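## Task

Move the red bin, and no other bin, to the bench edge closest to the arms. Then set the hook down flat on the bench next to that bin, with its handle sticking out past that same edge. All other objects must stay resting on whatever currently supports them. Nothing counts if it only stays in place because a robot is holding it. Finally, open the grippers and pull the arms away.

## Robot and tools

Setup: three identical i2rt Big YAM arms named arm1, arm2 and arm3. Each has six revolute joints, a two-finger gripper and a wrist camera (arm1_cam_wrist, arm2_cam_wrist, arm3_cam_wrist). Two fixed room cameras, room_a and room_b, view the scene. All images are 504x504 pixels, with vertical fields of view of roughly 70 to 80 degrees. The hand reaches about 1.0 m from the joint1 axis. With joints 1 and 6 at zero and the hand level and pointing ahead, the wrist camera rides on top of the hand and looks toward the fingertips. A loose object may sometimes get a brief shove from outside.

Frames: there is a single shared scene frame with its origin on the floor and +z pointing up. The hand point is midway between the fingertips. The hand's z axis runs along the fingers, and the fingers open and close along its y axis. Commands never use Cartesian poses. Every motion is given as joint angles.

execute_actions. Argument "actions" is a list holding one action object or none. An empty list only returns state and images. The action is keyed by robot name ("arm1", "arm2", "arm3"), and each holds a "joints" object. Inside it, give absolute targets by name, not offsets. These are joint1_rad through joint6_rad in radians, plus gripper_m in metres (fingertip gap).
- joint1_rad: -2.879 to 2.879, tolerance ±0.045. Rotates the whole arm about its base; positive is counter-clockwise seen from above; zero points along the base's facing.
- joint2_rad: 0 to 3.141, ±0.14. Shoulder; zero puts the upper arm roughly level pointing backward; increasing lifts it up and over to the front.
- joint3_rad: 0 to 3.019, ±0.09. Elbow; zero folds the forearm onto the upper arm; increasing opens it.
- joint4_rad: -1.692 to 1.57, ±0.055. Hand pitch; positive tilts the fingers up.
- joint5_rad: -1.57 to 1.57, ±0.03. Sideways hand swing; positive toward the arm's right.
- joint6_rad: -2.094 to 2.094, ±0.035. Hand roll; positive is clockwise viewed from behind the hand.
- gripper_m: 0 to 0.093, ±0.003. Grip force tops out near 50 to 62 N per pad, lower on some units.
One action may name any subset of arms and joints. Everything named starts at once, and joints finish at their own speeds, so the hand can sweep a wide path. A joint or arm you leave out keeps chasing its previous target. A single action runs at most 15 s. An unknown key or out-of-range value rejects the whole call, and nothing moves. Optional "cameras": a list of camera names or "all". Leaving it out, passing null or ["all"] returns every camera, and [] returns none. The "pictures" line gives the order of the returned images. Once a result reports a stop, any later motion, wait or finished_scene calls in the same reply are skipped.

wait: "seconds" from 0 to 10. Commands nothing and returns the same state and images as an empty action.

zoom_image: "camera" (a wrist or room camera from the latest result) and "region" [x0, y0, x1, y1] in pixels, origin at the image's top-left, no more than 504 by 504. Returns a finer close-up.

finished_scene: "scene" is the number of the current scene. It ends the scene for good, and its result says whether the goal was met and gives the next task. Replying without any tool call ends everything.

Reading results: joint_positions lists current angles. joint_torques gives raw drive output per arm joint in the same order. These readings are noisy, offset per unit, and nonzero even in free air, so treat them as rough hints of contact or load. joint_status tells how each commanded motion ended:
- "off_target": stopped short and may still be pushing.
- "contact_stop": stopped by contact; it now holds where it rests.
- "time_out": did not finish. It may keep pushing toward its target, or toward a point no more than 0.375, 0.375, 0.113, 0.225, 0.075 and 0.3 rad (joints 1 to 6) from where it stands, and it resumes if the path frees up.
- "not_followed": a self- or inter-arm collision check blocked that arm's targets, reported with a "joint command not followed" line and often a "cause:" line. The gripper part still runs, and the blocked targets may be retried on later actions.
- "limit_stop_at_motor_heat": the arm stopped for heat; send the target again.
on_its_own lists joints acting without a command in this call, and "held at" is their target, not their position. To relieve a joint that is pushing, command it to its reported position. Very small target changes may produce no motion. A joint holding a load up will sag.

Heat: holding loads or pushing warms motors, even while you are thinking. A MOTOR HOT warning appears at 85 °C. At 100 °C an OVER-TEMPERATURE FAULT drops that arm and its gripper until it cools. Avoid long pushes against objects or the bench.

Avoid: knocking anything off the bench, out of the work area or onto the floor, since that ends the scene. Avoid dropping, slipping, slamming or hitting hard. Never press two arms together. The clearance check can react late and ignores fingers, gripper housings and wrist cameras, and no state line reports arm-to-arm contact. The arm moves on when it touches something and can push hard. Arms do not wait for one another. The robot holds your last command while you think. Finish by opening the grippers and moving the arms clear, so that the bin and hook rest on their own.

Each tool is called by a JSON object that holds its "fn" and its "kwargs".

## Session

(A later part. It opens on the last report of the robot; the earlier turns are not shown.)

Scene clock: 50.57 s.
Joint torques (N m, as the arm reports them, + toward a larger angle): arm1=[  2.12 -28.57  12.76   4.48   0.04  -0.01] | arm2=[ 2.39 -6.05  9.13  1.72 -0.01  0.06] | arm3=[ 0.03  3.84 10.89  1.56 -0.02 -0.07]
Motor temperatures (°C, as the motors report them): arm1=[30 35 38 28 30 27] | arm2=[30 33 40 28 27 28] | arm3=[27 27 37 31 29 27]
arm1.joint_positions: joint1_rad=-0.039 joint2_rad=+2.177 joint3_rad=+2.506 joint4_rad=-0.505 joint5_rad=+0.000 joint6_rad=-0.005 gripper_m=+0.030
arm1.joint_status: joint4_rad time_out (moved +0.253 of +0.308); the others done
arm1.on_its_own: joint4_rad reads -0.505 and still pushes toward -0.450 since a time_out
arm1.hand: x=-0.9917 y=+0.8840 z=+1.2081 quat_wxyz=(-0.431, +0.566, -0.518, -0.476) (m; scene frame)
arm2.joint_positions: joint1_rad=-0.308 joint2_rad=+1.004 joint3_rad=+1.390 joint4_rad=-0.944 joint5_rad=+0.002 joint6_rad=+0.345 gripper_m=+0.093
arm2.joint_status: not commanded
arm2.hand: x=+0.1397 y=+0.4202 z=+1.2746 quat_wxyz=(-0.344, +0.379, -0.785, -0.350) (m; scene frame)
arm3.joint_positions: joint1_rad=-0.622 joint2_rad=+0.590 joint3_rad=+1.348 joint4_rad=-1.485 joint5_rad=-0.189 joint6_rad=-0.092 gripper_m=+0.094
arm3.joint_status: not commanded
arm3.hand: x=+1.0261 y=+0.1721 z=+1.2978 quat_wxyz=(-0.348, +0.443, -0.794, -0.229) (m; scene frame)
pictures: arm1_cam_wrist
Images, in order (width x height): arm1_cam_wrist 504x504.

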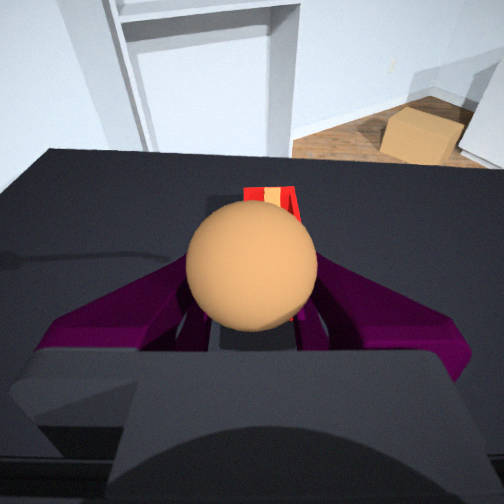

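{"fn": "execute_actions", "kwargs": {"actions": [{"arm1":{"joints":{"joint2_rad":2.31,"joint4_rad":-0.52}}}], "cameras": ["room_a","room_b"]}}

{"fn": "zoom_image", "kwargs": {"camera": "room_a", "region": [0, 384, 160, 504]}}

{"fn": "zoom_image", "kwargs": {"camera": "room_b", "region": [0, 200, 120, 320]}}

Scene clock: 52.30 s.
Joint torques (N m, as the arm reports them, + toward a larger angle): arm1=[  2.7  -33.06  13.53   2.58   0.04   0.03] | arm2=[ 2.53 -6.38  9.19  1.71 -0.01  0.04] | arm3=[ 0.05  3.33 10.75  1.74 -0.04 -0.03]
Motor temperatures (°C, as the motors report them): arm1=[30 35 38 28 30 27] | arm2=[30 33 40 28 27 28] | arm3=[27 27 37 31 29 27]
arm1.joint_positions: joint1_rad=-0.039 joint2_rad=+2.357 joint3_rad=+2.503 joint4_rad=-0.534 joint5_rad=+0.000 joint6_rad=-0.007 gripper_m=+0.030
arm1.joint_status: all done
arm1.hand: x=-0.9974 y=+0.9298 z=+1.0381 quat_wxyz=(-0.374, +0.613, -0.559, -0.413) (m; scene frame)
arm2.joint_positions: joint1_rad=-0.308 joint2_rad=+1.004 joint3_rad=+1.390 joint4_rad=-0.944 joint5_rad=+0.002 joint6_rad=+0.345 gripper_m=+0.093
arm2.joint_status: not commanded
arm2.hand: x=+0.1397 y=+0.4202 z=+1.2746 quat_wxyz=(-0.344, +0.379, -0.785, -0.350) (m; scene frame)
arm3.joint_positions: joint1_rad=-0.622 joint2_rad=+0.590 joint3_rad=+1.348 joint4_rad=-1.485 joint5_rad=-0.189 joint6_rad=-0.092 gripper_m=+0.094
arm3.joint_status: not commanded
arm3.hand: x=+1.0261 y=+0.1721 z=+1.2978 quat_wxyz=(-0.348, +0.443, -0.794, -0.229) (m; scene frame)
pictures: room_a, room_b
Images, in order (width x height): room_a 504x504, room_b 504x504.

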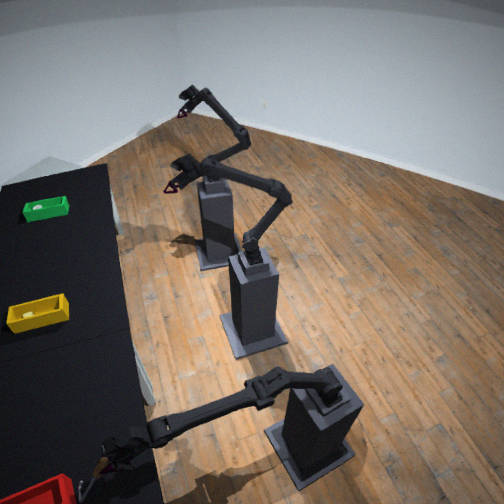

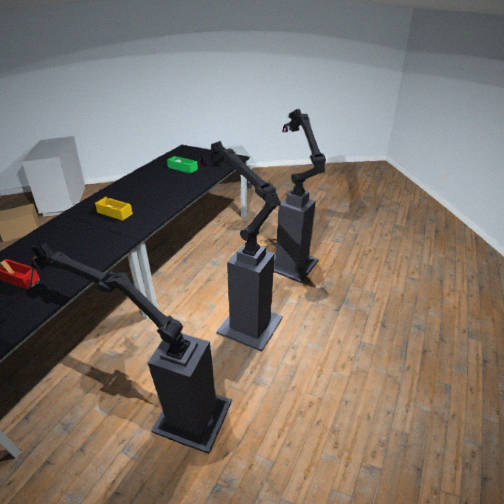

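Region (0, 384, 160, 504) of room_a's 504x504 image, scaled by 3.150, with more detail than that image has; it fills the top 378 rows of this view, and the rest is white.

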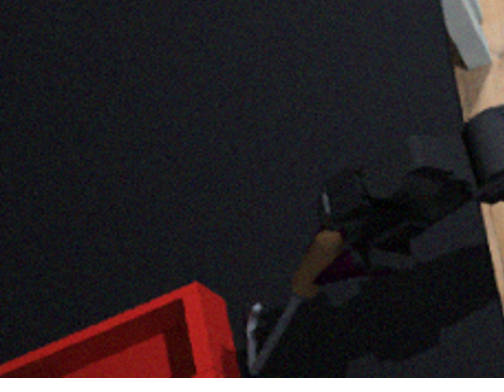

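Region (0, 200, 120, 320) of room_b's 504x504 image, scaled by 4.200, with more detail than that image has.

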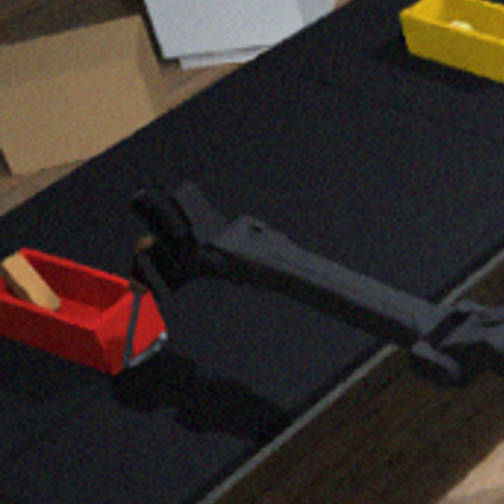

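{"fn": "execute_actions", "kwargs": {"actions": [{"arm1":{"joints":{"joint2_rad":2.3,"joint3_rad":2.85,"joint4_rad":-0.3}}}], "cameras": ["room_a","room_b"]}}

{"fn": "zoom_image", "kwargs": {"camera": "room_b", "region": [0, 180, 140, 320]}}

Scene clock: 54.00 s.
Joint torques (N m, as the arm reports them, + toward a larger angle): arm1=[  2.4  -28.37  12.82   3.62   0.04   0.  ] | arm2=[ 2.71 -5.98  9.19  1.66 -0.02  0.08] | arm3=[-0.32  3.87 10.76  1.58 -0.03 -0.05]
Motor temperatures (°C, as the motors report them): arm1=[30 35 39 28 30 27] | arm2=[30 33 40 28 27 28] | arm3=[27 27 37 31 29 27]
arm1.joint_positions: joint1_rad=-0.039 joint2_rad=+2.318 joint3_rad=+2.798 joint4_rad=-0.342 joint5_rad=+0.000 joint6_rad=-0.005 gripper_m=+0.030
arm1.joint_status: all done
arm1.hand: x=-0.9922 y=+0.8983 z=+1.2978 quat_wxyz=(-0.507, +0.484, -0.444, -0.558) (m; scene frame)
arm2.joint_positions: joint1_rad=-0.308 joint2_rad=+1.004 joint3_rad=+1.390 joint4_rad=-0.944 joint5_rad=+0.002 joint6_rad=+0.345 gripper_m=+0.093
arm2.joint_status: not commanded
arm2.hand: x=+0.1397 y=+0.4202 z=+1.2746 quat_wxyz=(-0.344, +0.379, -0.785, -0.350) (m; scene frame)
arm3.joint_positions: joint1_rad=-0.622 joint2_rad=+0.590 joint3_rad=+1.348 joint4_rad=-1.485 joint5_rad=-0.189 joint6_rad=-0.092 gripper_m=+0.094
arm3.joint_status: not commanded
arm3.hand: x=+1.0261 y=+0.1721 z=+1.2978 quat_wxyz=(-0.348, +0.443, -0.794, -0.229) (m; scene frame)
pictures: room_a, room_b
Images, in order (width x height): room_a 504x504, room_b 504x504.

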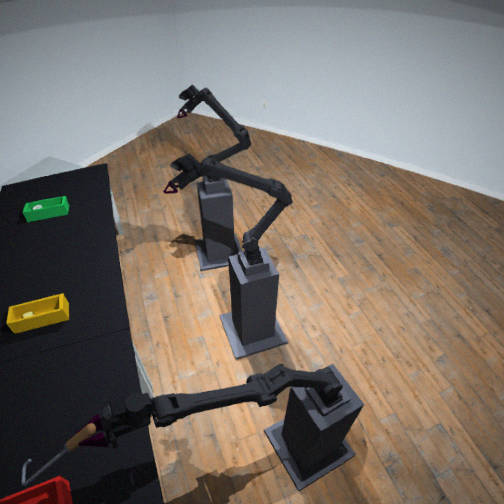

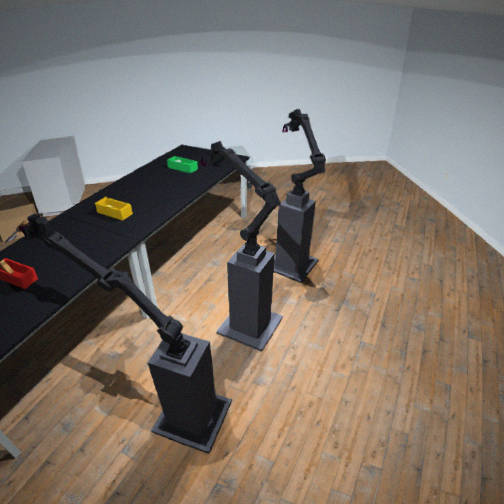

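Region (0, 180, 140, 320) of room_b's 504x504 image, scaled by 3.600, with more detail than that image has.

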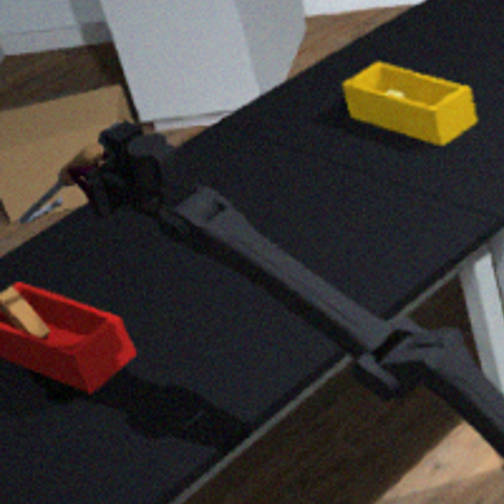

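{"fn": "execute_actions", "kwargs": {"actions": [{"arm1":{"joints":{"joint2_rad":2.5}}}], "cameras": ["room_a","room_b"]}}

{"fn": "zoom_image", "kwargs": {"camera": "room_b", "region": [0, 180, 140, 320]}}

{"fn": "zoom_image", "kwargs": {"camera": "room_a", "region": [0, 384, 160, 504]}}

Scene clock: 57.57 s.
Joint torques (N m, as the arm reports them, + toward a larger angle): arm1=[  1.37 -34.73  13.98   3.63   0.03   0.  ] | arm2=[ 2.54 -6.26  9.13  1.72 -0.02  0.08] | arm3=[ 0.08  3.67 10.71  1.6  -0.01 -0.07]
Motor temperatures (°C, as the motors report them): arm1=[30 36 39 28 30 27] | arm2=[30 32 40 28 27 28] | arm3=[27 27 37 31 29 27]
arm1.joint_positions: joint1_rad=-0.039 joint2_rad=+2.559 joint3_rad=+2.794 joint4_rad=-0.337 joint5_rad=+0.000 joint6_rad=-0.005 gripper_m=+0.030
arm1.joint_status: all done
arm1.hand: x=-1.0015 y=+0.9780 z=+1.0708 quat_wxyz=(-0.450, +0.548, -0.501, -0.496) (m; scene frame)
arm2.joint_positions: joint1_rad=-0.308 joint2_rad=+1.004 joint3_rad=+1.390 joint4_rad=-0.944 joint5_rad=+0.002 joint6_rad=+0.345 gripper_m=+0.093
arm2.joint_status: not commanded
arm2.hand: x=+0.1397 y=+0.4202 z=+1.2746 quat_wxyz=(-0.344, +0.379, -0.785, -0.350) (m; scene frame)
arm3.joint_positions: joint1_rad=-0.622 joint2_rad=+0.590 joint3_rad=+1.348 joint4_rad=-1.485 joint5_rad=-0.189 joint6_rad=-0.092 gripper_m=+0.094
arm3.joint_status: not commanded
arm3.hand: x=+1.0261 y=+0.1721 z=+1.2978 quat_wxyz=(-0.348, +0.443, -0.794, -0.229) (m; scene frame)
pictures: room_a, room_b
Images, in order (width x height): room_a 504x504, room_b 504x504.

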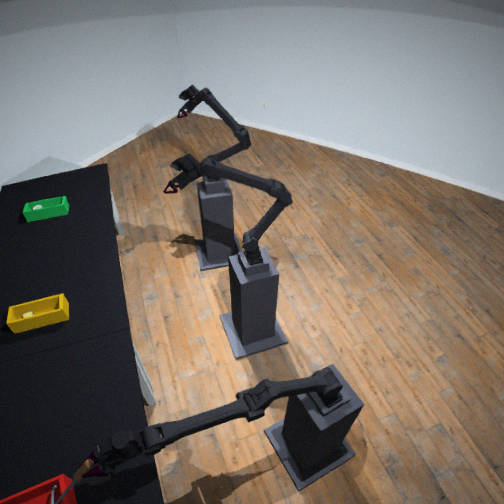

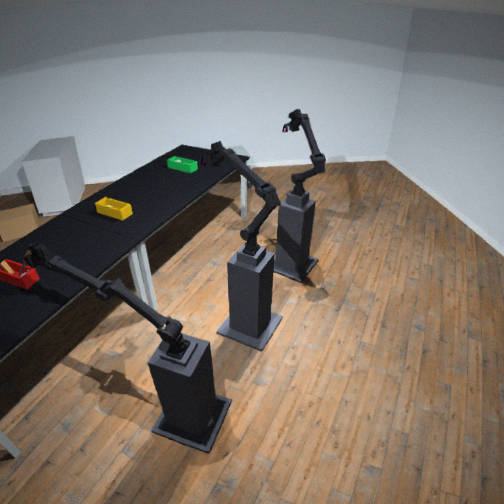

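Region (0, 180, 140, 320) of room_b's 504x504 image, scaled by 3.600, with more detail than that image has.

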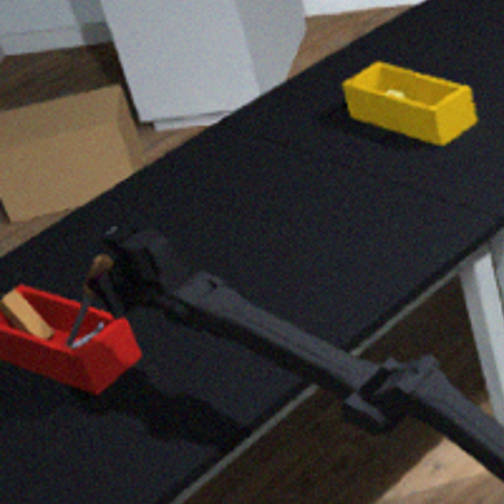

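Region (0, 384, 160, 504) of room_a's 504x504 image, scaled by 3.150, with more detail than that image has; it fills the top 378 rows of this view, and the rest is white.

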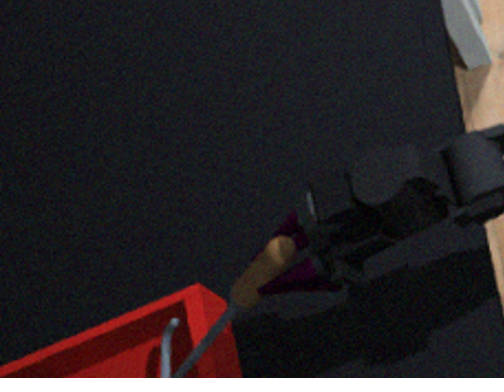

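{"fn": "execute_actions", "kwargs": {"actions": [{"arm1":{"joints":{"joint2_rad":2.42,"joint3_rad":2.56,"joint4_rad":-0.22}}}], "cameras": []}}

{"fn": "execute_actions", "kwargs": {"actions": [{"arm1":{"joints":{"joint2_rad":2.27,"joint3_rad":2.3,"joint4_rad":-0.09}}}], "cameras": ["room_a","room_b"]}}

{"fn": "zoom_image", "kwargs": {"camera": "room_b", "region": [0, 180, 140, 320]}}

Scene clock: 59.07 s.
Joint torques (N m, as the arm reports them, + toward a larger angle): arm1=[  1.93 -32.27  11.36   3.36   0.05   0.  ] | arm2=[ 3.09 -5.97  9.14  1.74  0.    0.06] | arm3=[ 0.17  3.81 10.82  1.65  0.01 -0.11]
Motor temperatures (°C, as the motors report them): arm1=[30 36 39 28 30 27] | arm2=[30 32 40 28 27 28] | arm3=[27 27 37 31 29 27]
arm1.joint_positions: joint1_rad=-0.039 joint2_rad=+2.449 joint3_rad=+2.540 joint4_rad=-0.250 joint5_rad=+0.000 joint6_rad=-0.004 gripper_m=+0.030
arm1.joint_status: all done
arm1.hand: x=-1.0008 y=+0.9662 z=+1.0413 quat_wxyz=(-0.436, +0.561, -0.514, -0.481) (m; scene frame)
arm2.joint_positions: joint1_rad=-0.308 joint2_rad=+1.004 joint3_rad=+1.390 joint4_rad=-0.944 joint5_rad=+0.002 joint6_rad=+0.345 gripper_m=+0.093
arm2.joint_status: not commanded
arm2.hand: x=+0.1397 y=+0.4202 z=+1.2746 quat_wxyz=(-0.344, +0.379, -0.785, -0.350) (m; scene frame)
arm3.joint_positions: joint1_rad=-0.622 joint2_rad=+0.590 joint3_rad=+1.348 joint4_rad=-1.485 joint5_rad=-0.189 joint6_rad=-0.092 gripper_m=+0.094
arm3.joint_status: not commanded
arm3.hand: x=+1.0261 y=+0.1721 z=+1.2978 quat_wxyz=(-0.348, +0.443, -0.794, -0.229) (m; scene frame)
pictures: none
No camera images: the call's "cameras" was empty. Leave "cameras" out to get every camera's image.

Scene clock: 60.10 s.
Joint torques (N m, as the arm reports them, + toward a larger angle): arm1=[  2.   -32.07  11.14   3.8    0.05  -0.01] | arm2=[ 2.77 -6.18  9.15  1.64 -0.02  0.04] | arm3=[ 0.16  3.67 10.86  1.76 -0.02 -0.07]
Motor temperatures (°C, as the motors report them): arm1=[30 36 39 28 30 27] | arm2=[30 32 40 28 27 28] | arm3=[27 27 38 31 29 27]
arm1.joint_positions: joint1_rad=-0.039 joint2_rad=+2.313 joint3_rad=+2.284 joint4_rad=-0.130 joint5_rad=+0.000 joint6_rad=-0.004 gripper_m=+0.030
arm1.joint_status: all done
arm1.hand: x=-0.9983 y=+0.9390 z=+1.0383 quat_wxyz=(-0.435, +0.562, -0.514, -0.481) (m; scene frame)
arm2.joint_positions: joint1_rad=-0.308 joint2_rad=+1.004 joint3_rad=+1.390 joint4_rad=-0.944 joint5_rad=+0.002 joint6_rad=+0.345 gripper_m=+0.093
arm2.joint_status: not commanded
arm2.hand: x=+0.1397 y=+0.4202 z=+1.2746 quat_wxyz=(-0.344, +0.379, -0.785, -0.350) (m; scene frame)
arm3.joint_positions: joint1_rad=-0.622 joint2_rad=+0.590 joint3_rad=+1.348 joint4_rad=-1.485 joint5_rad=-0.189 joint6_rad=-0.092 gripper_m=+0.094
arm3.joint_status: not commanded
arm3.hand: x=+1.0261 y=+0.1721 z=+1.2978 quat_wxyz=(-0.348, +0.443, -0.794, -0.229) (m; scene frame)
pictures: room_a, room_b
Images, in order (width x height): room_a 504x504, room_b 504x504.

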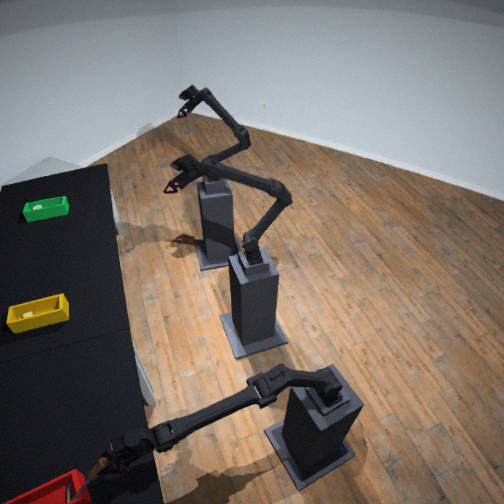

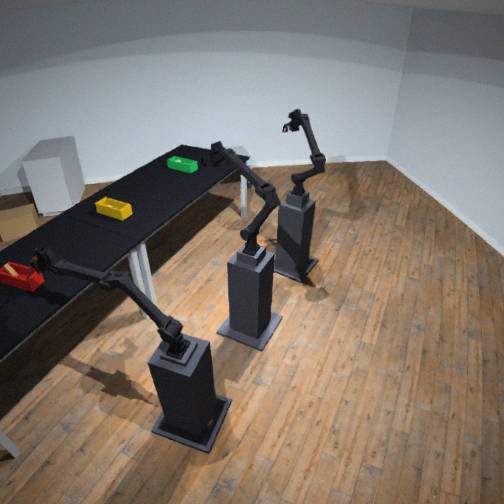

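Region (0, 180, 140, 320) of room_b's 504x504 image, scaled by 3.600, with more detail than that image has.

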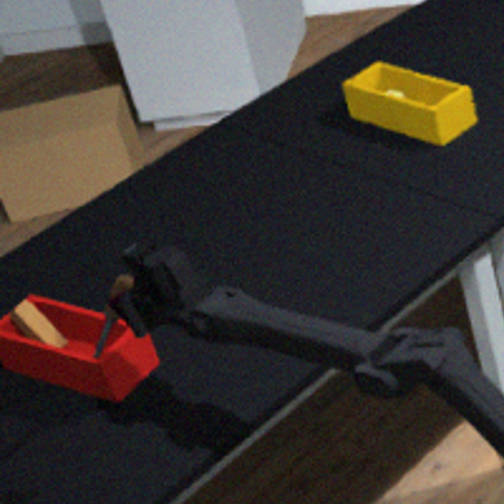

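{"fn": "execute_actions", "kwargs": {"actions": [{"arm1":{"joints":{"joint2_rad":2.08,"joint3_rad":1.97,"joint4_rad":0.0}}}], "cameras": []}}

{"fn": "execute_actions", "kwargs": {"actions": [{"arm1":{"joints":{"joint2_rad":1.9,"joint3_rad":1.68,"joint4_rad":0.11}}}], "cameras": ["room_a","room_b"]}}

{"fn": "zoom_image", "kwargs": {"camera": "room_b", "region": [0, 200, 160, 360]}}

Scene clock: 61.47 s.
Joint torques (N m, as the arm reports them, + toward a larger angle): arm1=[  2.01 -28.11  10.73   3.61   0.04  -0.01] | arm2=[ 2.47 -6.05  9.26  1.58 -0.02  0.06] | arm3=[-0.39  3.67 10.8   1.64 -0.03 -0.07]
Motor temperatures (°C, as the motors report them): arm1=[30 36 39 28 30 27] | arm2=[30 32 40 28 27 28] | arm3=[27 27 38 31 29 27]
arm1.joint_positions: joint1_rad=-0.039 joint2_rad=+2.109 joint3_rad=+1.957 joint4_rad=-0.035 joint5_rad=+0.000 joint6_rad=-0.004 gripper_m=+0.030
arm1.joint_status: all done
arm1.hand: x=-0.9928 y=+0.8802 z=+1.0427 quat_wxyz=(-0.428, +0.568, -0.520, -0.473) (m; scene frame)
arm2.joint_positions: joint1_rad=-0.308 joint2_rad=+1.004 joint3_rad=+1.390 joint4_rad=-0.944 joint5_rad=+0.002 joint6_rad=+0.345 gripper_m=+0.093
arm2.joint_status: not commanded
arm2.hand: x=+0.1397 y=+0.4202 z=+1.2746 quat_wxyz=(-0.344, +0.379, -0.785, -0.350) (m; scene frame)
arm3.joint_positions: joint1_rad=-0.622 joint2_rad=+0.590 joint3_rad=+1.348 joint4_rad=-1.485 joint5_rad=-0.189 joint6_rad=-0.092 gripper_m=+0.094
arm3.joint_status: not commanded
arm3.hand: x=+1.0261 y=+0.1721 z=+1.2978 quat_wxyz=(-0.348, +0.443, -0.794, -0.229) (m; scene frame)
pictures: none
No camera images: the call's "cameras" was empty. Leave "cameras" out to get every camera's image.

Scene clock: 62.50 s.
Joint torques (N m, as the arm reports them, + toward a larger angle): arm1=[  1.9  -25.03  10.66   3.76   0.04   0.  ] | arm2=[ 2.83 -5.95  9.21  1.69  0.    0.05] | arm3=[-0.2   3.04 10.94  1.74 -0.02 -0.07]
Motor temperatures (°C, as the motors report them): arm1=[30 36 39 28 30 27] | arm2=[30 32 40 28 27 28] | arm3=[27 27 38 31 29 27]
arm1.joint_positions: joint1_rad=-0.039 joint2_rad=+1.928 joint3_rad=+1.665 joint4_rad=+0.071 joint5_rad=+0.000 joint6_rad=-0.004 gripper_m=+0.030
arm1.joint_status: all done
arm1.hand: x=-0.9868 y=+0.8152 z=+1.0400 quat_wxyz=(-0.427, +0.570, -0.521, -0.471) (m; scene frame)
arm2.joint_positions: joint1_rad=-0.308 joint2_rad=+1.004 joint3_rad=+1.390 joint4_rad=-0.944 joint5_rad=+0.002 joint6_rad=+0.345 gripper_m=+0.093
arm2.joint_status: not commanded
arm2.hand: x=+0.1397 y=+0.4202 z=+1.2746 quat_wxyz=(-0.344, +0.379, -0.785, -0.350) (m; scene frame)
arm3.joint_positions: joint1_rad=-0.622 joint2_rad=+0.590 joint3_rad=+1.348 joint4_rad=-1.485 joint5_rad=-0.189 joint6_rad=-0.092 gripper_m=+0.094
arm3.joint_status: not commanded
arm3.hand: x=+1.0261 y=+0.1721 z=+1.2978 quat_wxyz=(-0.348, +0.443, -0.794, -0.229) (m; scene frame)
pictures: room_a, room_b
Images, in order (width x height): room_a 504x504, room_b 504x504.

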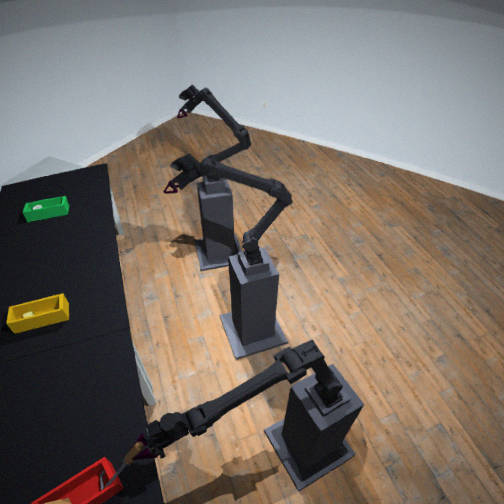

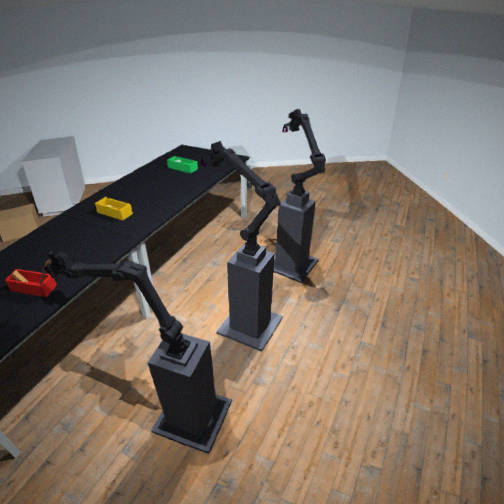

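Region (0, 200, 160, 360) of room_b's 504x504 image, scaled by 3.150, with more detail than that image has.

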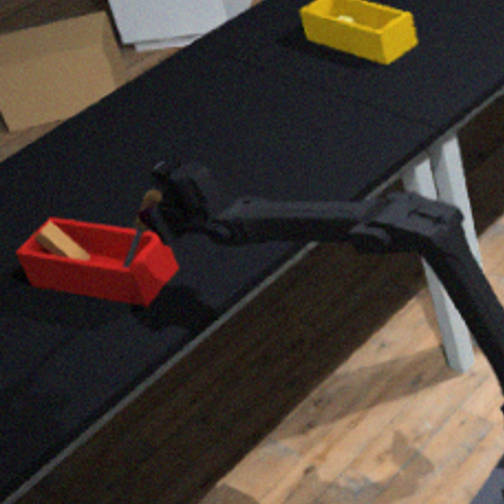

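{"fn": "execute_actions", "kwargs": {"actions": [{"arm1":{"joints":{"joint2_rad":1.7,"joint3_rad":1.4,"joint4_rad":0.2}}}], "cameras": []}}

{"fn": "execute_actions", "kwargs": {"actions": [{"arm1":{"joints":{"joint2_rad":1.55,"joint3_rad":1.24,"joint4_rad":0.22}}}], "cameras": ["room_a","room_b"]}}

{"fn": "zoom_image", "kwargs": {"camera": "room_b", "region": [0, 200, 160, 360]}}

Scene clock: 63.80 s.
Joint torques (N m, as the arm reports them, + toward a larger angle): arm1=[  1.89 -21.43  10.95   4.2    0.04  -0.01] | arm2=[ 2.78 -6.29  9.18  1.61 -0.03  0.07] | arm3=[ 0.24  3.54 10.82  1.67 -0.04 -0.09]
Motor temperatures (°C, as the motors report them): arm1=[30 36 39 29 30 27] | arm2=[30 32 40 28 27 28] | arm3=[27 27 38 31 29 27]
arm1.joint_positions: joint1_rad=-0.039 joint2_rad=+1.727 joint3_rad=+1.377 joint4_rad=+0.153 joint5_rad=+0.000 joint6_rad=-0.004 gripper_m=+0.030
arm1.joint_status: all done
arm1.hand: x=-0.9795 y=+0.7352 z=+1.0406 quat_wxyz=(-0.426, +0.570, -0.522, -0.470) (m; scene frame)
arm2.joint_positions: joint1_rad=-0.308 joint2_rad=+1.004 joint3_rad=+1.390 joint4_rad=-0.944 joint5_rad=+0.002 joint6_rad=+0.345 gripper_m=+0.093
arm2.joint_status: not commanded
arm2.hand: x=+0.1397 y=+0.4202 z=+1.2746 quat_wxyz=(-0.344, +0.379, -0.785, -0.350) (m; scene frame)
arm3.joint_positions: joint1_rad=-0.622 joint2_rad=+0.590 joint3_rad=+1.348 joint4_rad=-1.485 joint5_rad=-0.189 joint6_rad=-0.092 gripper_m=+0.094
arm3.joint_status: not commanded
arm3.hand: x=+1.0261 y=+0.1721 z=+1.2978 quat_wxyz=(-0.348, +0.443, -0.794, -0.229) (m; scene frame)
pictures: none
No camera images: the call's "cameras" was empty. Leave "cameras" out to get every camera's image.

Scene clock: 64.77 s.
Joint torques (N m, as the arm reports them, + toward a larger angle): arm1=[  2.   -19.17  11.63   3.53   0.04  -0.01] | arm2=[ 2.18 -6.2   9.23  1.68 -0.03  0.06] | arm3=[ 0.01  3.65 10.69  1.65 -0.03 -0.04]
Motor temperatures (°C, as the motors report them): arm1=[30 36 39 29 30 27] | arm2=[30 32 40 28 27 28] | arm3=[27 27 38 31 29 27]
arm1.joint_positions: joint1_rad=-0.039 joint2_rad=+1.581 joint3_rad=+1.208 joint4_rad=+0.186 joint5_rad=+0.000 joint6_rad=-0.004 gripper_m=+0.030
arm1.joint_status: all done
arm1.hand: x=-0.9742 y=+0.6787 z=+1.0489 quat_wxyz=(-0.428, +0.568, -0.520, -0.473) (m; scene frame)
arm2.joint_positions: joint1_rad=-0.308 joint2_rad=+1.004 joint3_rad=+1.390 joint4_rad=-0.944 joint5_rad=+0.002 joint6_rad=+0.345 gripper_m=+0.093
arm2.joint_status: not commanded
arm2.hand: x=+0.1397 y=+0.4202 z=+1.2746 quat_wxyz=(-0.344, +0.379, -0.785, -0.350) (m; scene frame)
arm3.joint_positions: joint1_rad=-0.622 joint2_rad=+0.590 joint3_rad=+1.348 joint4_rad=-1.485 joint5_rad=-0.189 joint6_rad=-0.092 gripper_m=+0.094
arm3.joint_status: not commanded
arm3.hand: x=+1.0261 y=+0.1721 z=+1.2978 quat_wxyz=(-0.348, +0.443, -0.794, -0.229) (m; scene frame)
pictures: room_a, room_b
Images, in order (width x height): room_a 504x504, room_b 504x504.

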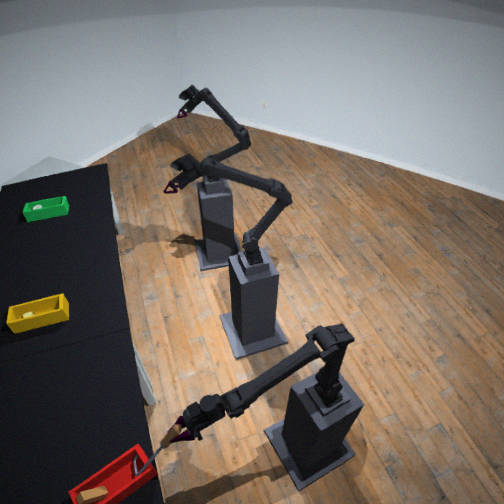

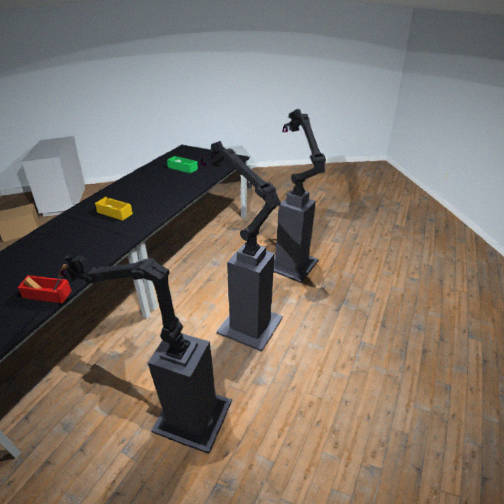

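Region (0, 200, 160, 360) of room_b's 504x504 image, scaled by 3.150, with more detail than that image has.

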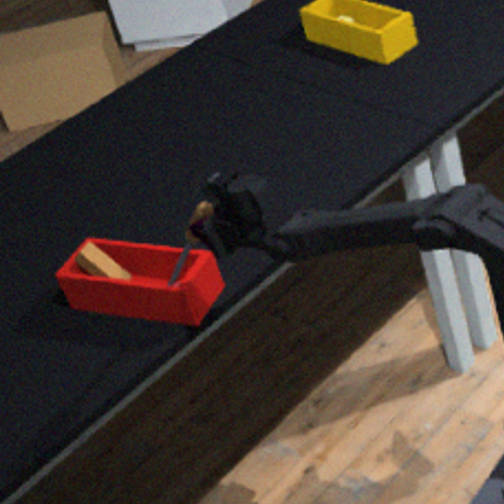

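{"fn": "execute_actions", "kwargs": {"actions": [{"arm1":{"joints":{"joint2_rad":1.6,"joint3_rad":1.55,"joint4_rad":0.1}}}], "cameras": []}}

{"fn": "execute_actions", "kwargs": {"actions": [{"arm1":{"joints":{"joint1_rad":-0.32}}}], "cameras": ["room_a","room_b"]}}

Scene clock: 66.50 s.
Joint torques (N m, as the arm reports them, + toward a larger angle): arm1=[  1.87 -20.08  14.38   2.92   0.04  -0.02] | arm2=[ 2.71 -5.79  9.26  1.76 -0.01  0.05] | arm3=[-0.22  3.4  10.88  1.8  -0.04 -0.06]
Motor temperatures (°C, as the motors report them): arm1=[30 36 40 29 30 27] | arm2=[30 32 40 28 27 28] | arm3=[27 27 38 31 29 27]
arm1.joint_positions: joint1_rad=-0.039 joint2_rad=+1.624 joint3_rad=+1.486 joint4_rad=+0.081 joint5_rad=+0.000 joint6_rad=-0.004 gripper_m=+0.030
arm1.joint_status: all done
arm1.hand: x=-0.9771 y=+0.7214 z=+1.1638 quat_wxyz=(-0.461, +0.536, -0.491, -0.509) (m; scene frame)
arm2.joint_positions: joint1_rad=-0.308 joint2_rad=+1.004 joint3_rad=+1.390 joint4_rad=-0.944 joint5_rad=+0.002 joint6_rad=+0.345 gripper_m=+0.093
arm2.joint_status: not commanded
arm2.hand: x=+0.1397 y=+0.4202 z=+1.2746 quat_wxyz=(-0.344, +0.379, -0.785, -0.350) (m; scene frame)
arm3.joint_positions: joint1_rad=-0.622 joint2_rad=+0.590 joint3_rad=+1.348 joint4_rad=-1.485 joint5_rad=-0.189 joint6_rad=-0.092 gripper_m=+0.094
arm3.joint_status: not commanded
arm3.hand: x=+1.0261 y=+0.1721 z=+1.2978 quat_wxyz=(-0.348, +0.443, -0.794, -0.229) (m; scene frame)
pictures: none
No camera images: the call's "cameras" was empty. Leave "cameras" out to get every camera's image.

Scene clock: 67.93 s.
Joint torques (N m, as the arm reports them, + toward a larger angle): arm1=[  2.03 -19.92  14.49   2.86   0.11  -0.05] | arm2=[ 2.36 -5.9   9.18  1.74 -0.01  0.07] | arm3=[ 0.13  3.89 10.92  1.59 -0.04 -0.07]
Motor temperatures (°C, as the motors report them): arm1=[30 36 40 28 30 27] | arm2=[30 32 40 28 27 28] | arm3=[27 27 38 31 29 27]
arm1.joint_positions: joint1_rad=-0.320 joint2_rad=+1.624 joint3_rad=+1.486 joint4_rad=+0.081 joint5_rad=-0.001 joint6_rad=-0.001 gripper_m=+0.030
arm1.joint_status: all done
arm1.hand: x=-0.7717 y=+0.7113 z=+1.1619 quat_wxyz=(-0.527, +0.462, -0.563, -0.439) (m; scene frame)
arm2.joint_positions: joint1_rad=-0.308 joint2_rad=+1.004 joint3_rad=+1.390 joint4_rad=-0.944 joint5_rad=+0.002 joint6_rad=+0.345 gripper_m=+0.093
arm2.joint_status: not commanded
arm2.hand: x=+0.1397 y=+0.4202 z=+1.2746 quat_wxyz=(-0.344, +0.379, -0.785, -0.350) (m; scene frame)
arm3.joint_positions: joint1_rad=-0.622 joint2_rad=+0.590 joint3_rad=+1.348 joint4_rad=-1.485 joint5_rad=-0.189 joint6_rad=-0.092 gripper_m=+0.094
arm3.joint_status: not commanded
arm3.hand: x=+1.0261 y=+0.1721 z=+1.2978 quat_wxyz=(-0.348, +0.443, -0.794, -0.229) (m; scene frame)
pictures: room_a, room_b
Images, in order (width x height): room_a 504x504, room_b 504x504.

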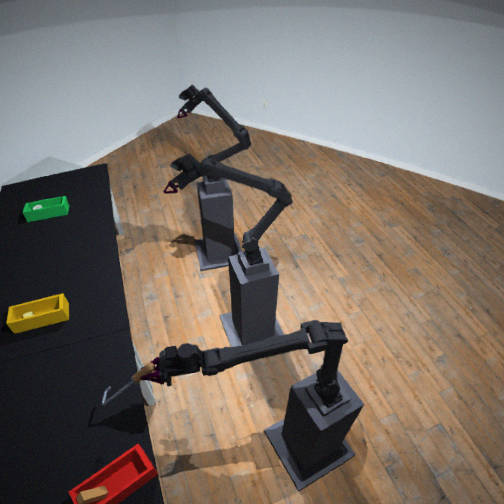

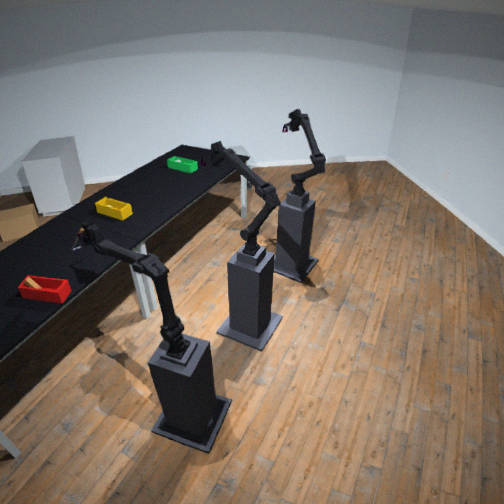

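{"fn": "execute_actions", "kwargs": {"actions": [{"arm1":{"joints":{"joint2_rad":2.05,"joint3_rad":1.55,"joint4_rad":0.55}}}], "cameras": ["room_a"]}}

Scene clock: 69.63 s.
Joint torques (N m, as the arm reports them, + toward a larger angle): arm1=[  2.15 -25.7   11.91   3.42   0.06   0.06] | arm2=[ 2.87 -6.14  9.23  1.72 -0.02  0.06] | arm3=[-0.04  3.73 10.98  1.69 -0.01 -0.08]
Motor temperatures (°C, as the motors report them): arm1=[30 35 40 29 30 27] | arm2=[30 32 40 28 27 28] | arm3=[27 27 38 31 29 27]
arm1.joint_positions: joint1_rad=-0.320 joint2_rad=+2.080 joint3_rad=+1.503 joint4_rad=+0.517 joint5_rad=-0.001 joint6_rad=-0.009 gripper_m=+0.030
arm1.joint_status: all done
arm1.hand: x=-0.7555 y=+0.8068 z=+0.9281 quat_wxyz=(-0.528, +0.465, -0.561, -0.436) (m; scene frame)
arm2.joint_positions: joint1_rad=-0.308 joint2_rad=+1.004 joint3_rad=+1.390 joint4_rad=-0.944 joint5_rad=+0.002 joint6_rad=+0.345 gripper_m=+0.093
arm2.joint_status: not commanded
arm2.hand: x=+0.1397 y=+0.4202 z=+1.2746 quat_wxyz=(-0.344, +0.379, -0.785, -0.350) (m; scene frame)
arm3.joint_positions: joint1_rad=-0.622 joint2_rad=+0.590 joint3_rad=+1.348 joint4_rad=-1.485 joint5_rad=-0.189 joint6_rad=-0.092 gripper_m=+0.094
arm3.joint_status: not commanded
arm3.hand: x=+1.0261 y=+0.1721 z=+1.2978 quat_wxyz=(-0.348, +0.443, -0.794, -0.229) (m; scene frame)
pictures: room_a
Images, in order (width x height): room_a 504x504.

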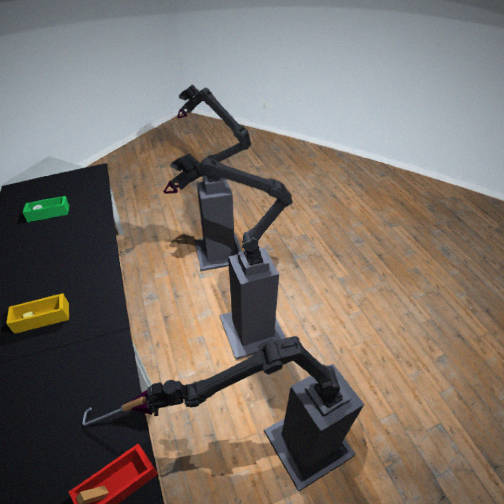

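{"fn": "execute_actions", "kwargs": {"actions": [{"arm1":{"joints":{"joint2_rad":2.19,"joint3_rad":1.45,"joint4_rad":0.72}}}], "cameras": ["room_a","room_b"]}}

{"fn": "zoom_image", "kwargs": {"camera": "room_a", "region": [60, 360, 220, 504]}}

Scene clock: 70.93 s.
Joint torques (N m, as the arm reports them, + toward a larger angle): arm1=[  1.9  -22.14   8.2    2.82   0.07   0.05] | arm2=[ 2.24 -5.95  9.17  1.56 -0.02  0.05] | arm3=[-0.14  3.57 10.86  1.63 -0.03 -0.11]
Motor temperatures (°C, as the motors report them): arm1=[30 35 40 29 30 27] | arm2=[30 32 40 28 27 28] | arm3=[27 27 38 31 29 27]
arm1.joint_positions: joint1_rad=-0.320 joint2_rad=+2.180 joint3_rad=+1.442 joint4_rad=+0.702 joint5_rad=-0.001 joint6_rad=-0.009 gripper_m=+0.030
arm1.joint_status: all done
arm1.hand: x=-0.7577 y=+0.7982 z=+0.8595 quat_wxyz=(-0.534, +0.460, -0.555, -0.442) (m; scene frame)
arm2.joint_positions: joint1_rad=-0.308 joint2_rad=+1.004 joint3_rad=+1.390 joint4_rad=-0.944 joint5_rad=+0.002 joint6_rad=+0.345 gripper_m=+0.093
arm2.joint_status: not commanded
arm2.hand: x=+0.1397 y=+0.4202 z=+1.2746 quat_wxyz=(-0.344, +0.379, -0.785, -0.350) (m; scene frame)
arm3.joint_positions: joint1_rad=-0.622 joint2_rad=+0.590 joint3_rad=+1.348 joint4_rad=-1.485 joint5_rad=-0.189 joint6_rad=-0.092 gripper_m=+0.094
arm3.joint_status: not commanded
arm3.hand: x=+1.0261 y=+0.1721 z=+1.2978 quat_wxyz=(-0.348, +0.443, -0.794, -0.229) (m; scene frame)
pictures: room_a, room_b
Images, in order (width x height): room_a 504x504, room_b 504x504.

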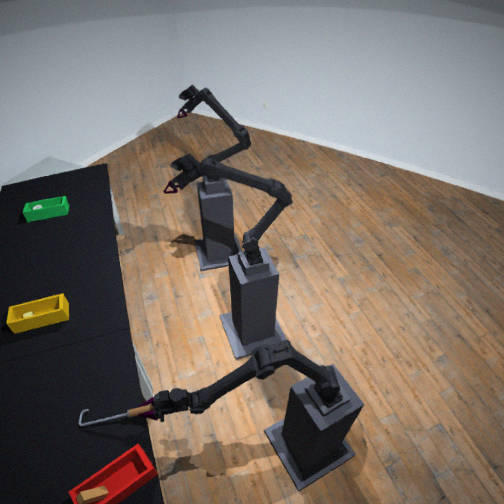

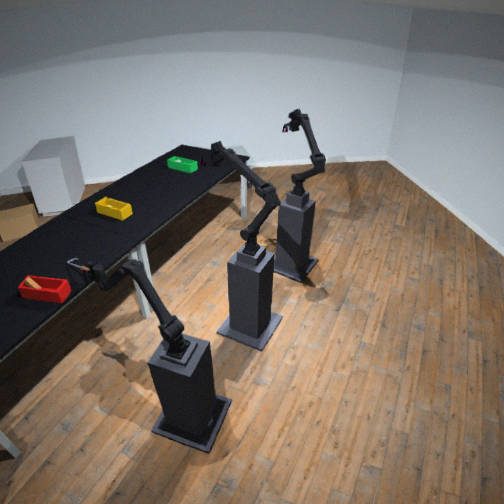

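Region (60, 360, 220, 504) of room_a's 504x504 image, scaled by 3.150, with more detail than that image has; it fills the top 454 rows of this view, and the rest is white.

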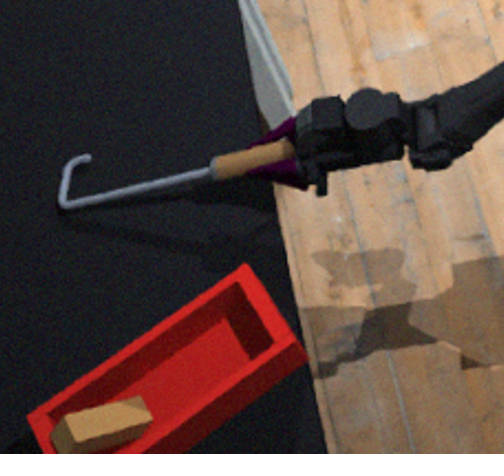

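{"fn": "execute_actions", "kwargs": {"actions": [{"arm1":{"joints":{"joint2_rad":2.22,"joint4_rad":0.5}}}], "cameras": []}}

{"fn": "execute_actions", "kwargs": {"actions": [{"arm1":{"joints":{"gripper_m":0.093}}}], "cameras": ["room_a"]}}

{"fn": "execute_actions", "kwargs": {"actions": [{"arm1":{"joints":{"joint2_rad":1.6,"joint3_rad":1.0,"joint4_rad":0.3}}}], "cameras": []}}

{"fn": "execute_actions", "kwargs": {"actions": [{"arm1":{"joints":{"joint2_rad":0.8,"joint3_rad":1.2,"joint4_rad":-0.8}}}], "cameras": ["room_a","room_b"]}}

Scene clock: 72.20 s.
Joint torques (N m, as the arm reports them, + toward a larger angle): arm1=[  2.15 -21.42   8.19   1.34   0.01   0.05] | arm2=[ 2.48 -5.95  9.17  1.65 -0.02  0.06] | arm3=[ 0.28  3.63 10.67  1.87 -0.02 -0.06]
Motor temperatures (°C, as the motors report them): arm1=[30 35 40 28 30 27] | arm2=[30 32 40 28 27 28] | arm3=[27 27 38 31 29 27]
arm1.joint_positions: joint1_rad=-0.320 joint2_rad=+2.200 joint3_rad=+1.442 joint4_rad=+0.519 joint5_rad=+0.000 joint6_rad=-0.009 gripper_m=+0.030
arm1.joint_status: all done
arm1.hand: x=-0.7595 y=+0.7915 z=+0.7993 quat_wxyz=(-0.475, +0.502, -0.606, -0.393) (m; scene frame)
arm2.joint_positions: joint1_rad=-0.308 joint2_rad=+1.004 joint3_rad=+1.390 joint4_rad=-0.944 joint5_rad=+0.002 joint6_rad=+0.345 gripper_m=+0.093
arm2.joint_status: not commanded
arm2.hand: x=+0.1397 y=+0.4202 z=+1.2746 quat_wxyz=(-0.344, +0.379, -0.785, -0.350) (m; scene frame)
arm3.joint_positions: joint1_rad=-0.622 joint2_rad=+0.590 joint3_rad=+1.348 joint4_rad=-1.485 joint5_rad=-0.189 joint6_rad=-0.092 gripper_m=+0.094
arm3.joint_status: not commanded
arm3.hand: x=+1.0261 y=+0.1721 z=+1.2978 quat_wxyz=(-0.348, +0.443, -0.794, -0.229) (m; scene frame)
pictures: none
No camera images: the call's "cameras" was empty. Leave "cameras" out to get every camera's image.

Scene clock: 72.90 s.
Joint torques (N m, as the arm reports them, + toward a larger angle): arm1=[  2.06 -21.51   8.11   1.42   0.04   0.05] | arm2=[ 2.66 -6.27  9.18  1.68 -0.02  0.07] | arm3=[ 0.09  3.56 10.88  1.61  0.02 -0.08]
Motor temperatures (°C, as the motors report them): arm1=[30 35 39 28 30 27] | arm2=[30 32 40 28 27 28] | arm3=[27 27 38 31 29 27]
arm1.joint_positions: joint1_rad=-0.320 joint2_rad=+2.200 joint3_rad=+1.442 joint4_rad=+0.516 joint5_rad=+0.000 joint6_rad=-0.009 gripper_m=+0.093
arm1.joint_status: all done
arm1.hand: x=-0.7595 y=+0.7913 z=+0.7986 quat_wxyz=(-0.474, +0.503, -0.607, -0.393) (m; scene frame)
arm2.joint_positions: joint1_rad=-0.308 joint2_rad=+1.004 joint3_rad=+1.390 joint4_rad=-0.944 joint5_rad=+0.002 joint6_rad=+0.345 gripper_m=+0.093
arm2.joint_status: not commanded
arm2.hand: x=+0.1397 y=+0.4202 z=+1.2746 quat_wxyz=(-0.344, +0.379, -0.785, -0.350) (m; scene frame)
arm3.joint_positions: joint1_rad=-0.622 joint2_rad=+0.590 joint3_rad=+1.348 joint4_rad=-1.485 joint5_rad=-0.189 joint6_rad=-0.092 gripper_m=+0.094
arm3.joint_status: not commanded
arm3.hand: x=+1.0261 y=+0.1721 z=+1.2978 quat_wxyz=(-0.348, +0.443, -0.794, -0.229) (m; scene frame)
pictures: room_a
Images, in order (width x height): room_a 504x504.

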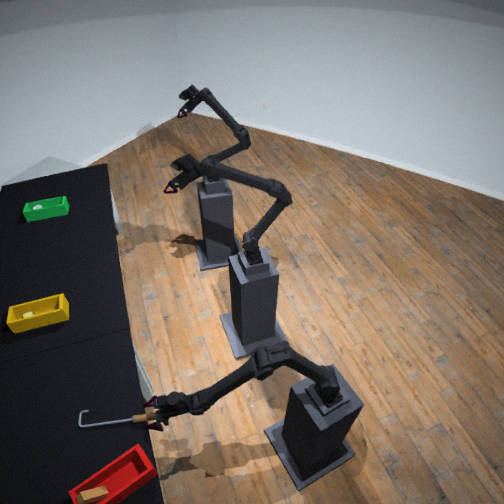

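Scene clock: 74.43 s.
Joint torques (N m, as the arm reports them, + toward a larger angle): arm1=[  1.91 -13.02   8.41   1.66   0.04   0.01] | arm2=[ 2.49 -6.14  9.18  1.67 -0.01  0.05] | arm3=[-0.39  3.61 10.82  1.73 -0.06 -0.08]
Motor temperatures (°C, as the motors report them): arm1=[30 35 39 28 30 27] | arm2=[30 32 40 28 27 28] | arm3=[27 27 38 31 29 27]
arm1.joint_positions: joint1_rad=-0.320 joint2_rad=+1.581 joint3_rad=+0.999 joint4_rad=+0.310 joint5_rad=+0.000 joint6_rad=-0.006 gripper_m=+0.093
arm1.joint_status: all done
arm1.hand: x=-0.7894 y=+0.6283 z=+0.9560 quat_wxyz=(-0.464, +0.508, -0.615, -0.386) (m; scene frame)
arm2.joint_positions: joint1_rad=-0.308 joint2_rad=+1.004 joint3_rad=+1.390 joint4_rad=-0.944 joint5_rad=+0.002 joint6_rad=+0.345 gripper_m=+0.093
arm2.joint_status: not commanded
arm2.hand: x=+0.1397 y=+0.4202 z=+1.2746 quat_wxyz=(-0.344, +0.379, -0.785, -0.350) (m; scene frame)
arm3.joint_positions: joint1_rad=-0.622 joint2_rad=+0.590 joint3_rad=+1.348 joint4_rad=-1.485 joint5_rad=-0.189 joint6_rad=-0.092 gripper_m=+0.094
arm3.joint_status: not commanded
arm3.hand: x=+1.0261 y=+0.1721 z=+1.2978 quat_wxyz=(-0.348, +0.443, -0.794, -0.229) (m; scene frame)
pictures: none
No camera images: the call's "cameras" was empty. Leave "cameras" out to get every camera's image.

Scene clock: 76.03 s.
Joint torques (N m, as the arm reports them, + toward a larger angle): arm1=[ 1.88 -1.3   9.41  1.41  0.04  0.  ] | arm2=[ 2.44 -6.44  9.18  1.62 -0.02  0.04] | arm3=[ 0.19  3.78 10.81  1.7  -0.02 -0.06]
Motor temperatures (°C, as the motors report them): arm1=[30 35 39 28 30 27] | arm2=[30 32 40 28 27 28] | arm3=[27 27 38 31 29 27]
arm1.joint_positions: joint1_rad=-0.320 joint2_rad=+0.798 joint3_rad=+1.197 joint4_rad=-0.785 joint5_rad=+0.000 joint6_rad=-0.006 gripper_m=+0.093
arm1.joint_status: all done
arm1.hand: x=-0.8365 y=+0.3695 z=+1.2294 quat_wxyz=(-0.428, +0.529, -0.640, -0.357) (m; scene frame)
arm2.joint_positions: joint1_rad=-0.308 joint2_rad=+1.004 joint3_rad=+1.390 joint4_rad=-0.944 joint5_rad=+0.002 joint6_rad=+0.345 gripper_m=+0.093
arm2.joint_status: not commanded
arm2.hand: x=+0.1397 y=+0.4202 z=+1.2746 quat_wxyz=(-0.344, +0.379, -0.785, -0.350) (m; scene frame)
arm3.joint_positions: joint1_rad=-0.622 joint2_rad=+0.590 joint3_rad=+1.348 joint4_rad=-1.485 joint5_rad=-0.189 joint6_rad=-0.092 gripper_m=+0.094
arm3.joint_status: not commanded
arm3.hand: x=+1.0261 y=+0.1721 z=+1.2978 quat_wxyz=(-0.348, +0.443, -0.794, -0.229) (m; scene frame)
pictures: room_a, room_b
Images, in order (width x height): room_a 504x504, room_b 504x504.

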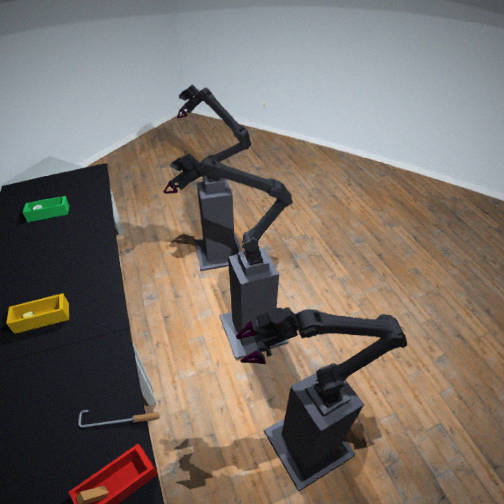

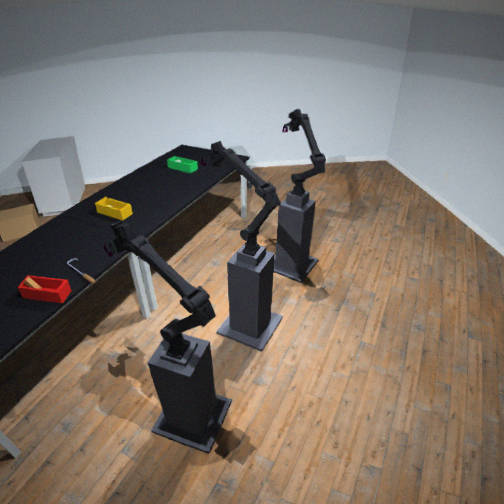

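{"fn": "finished_scene", "kwargs": {"scene": 1}}

The scene is finished: the task was done.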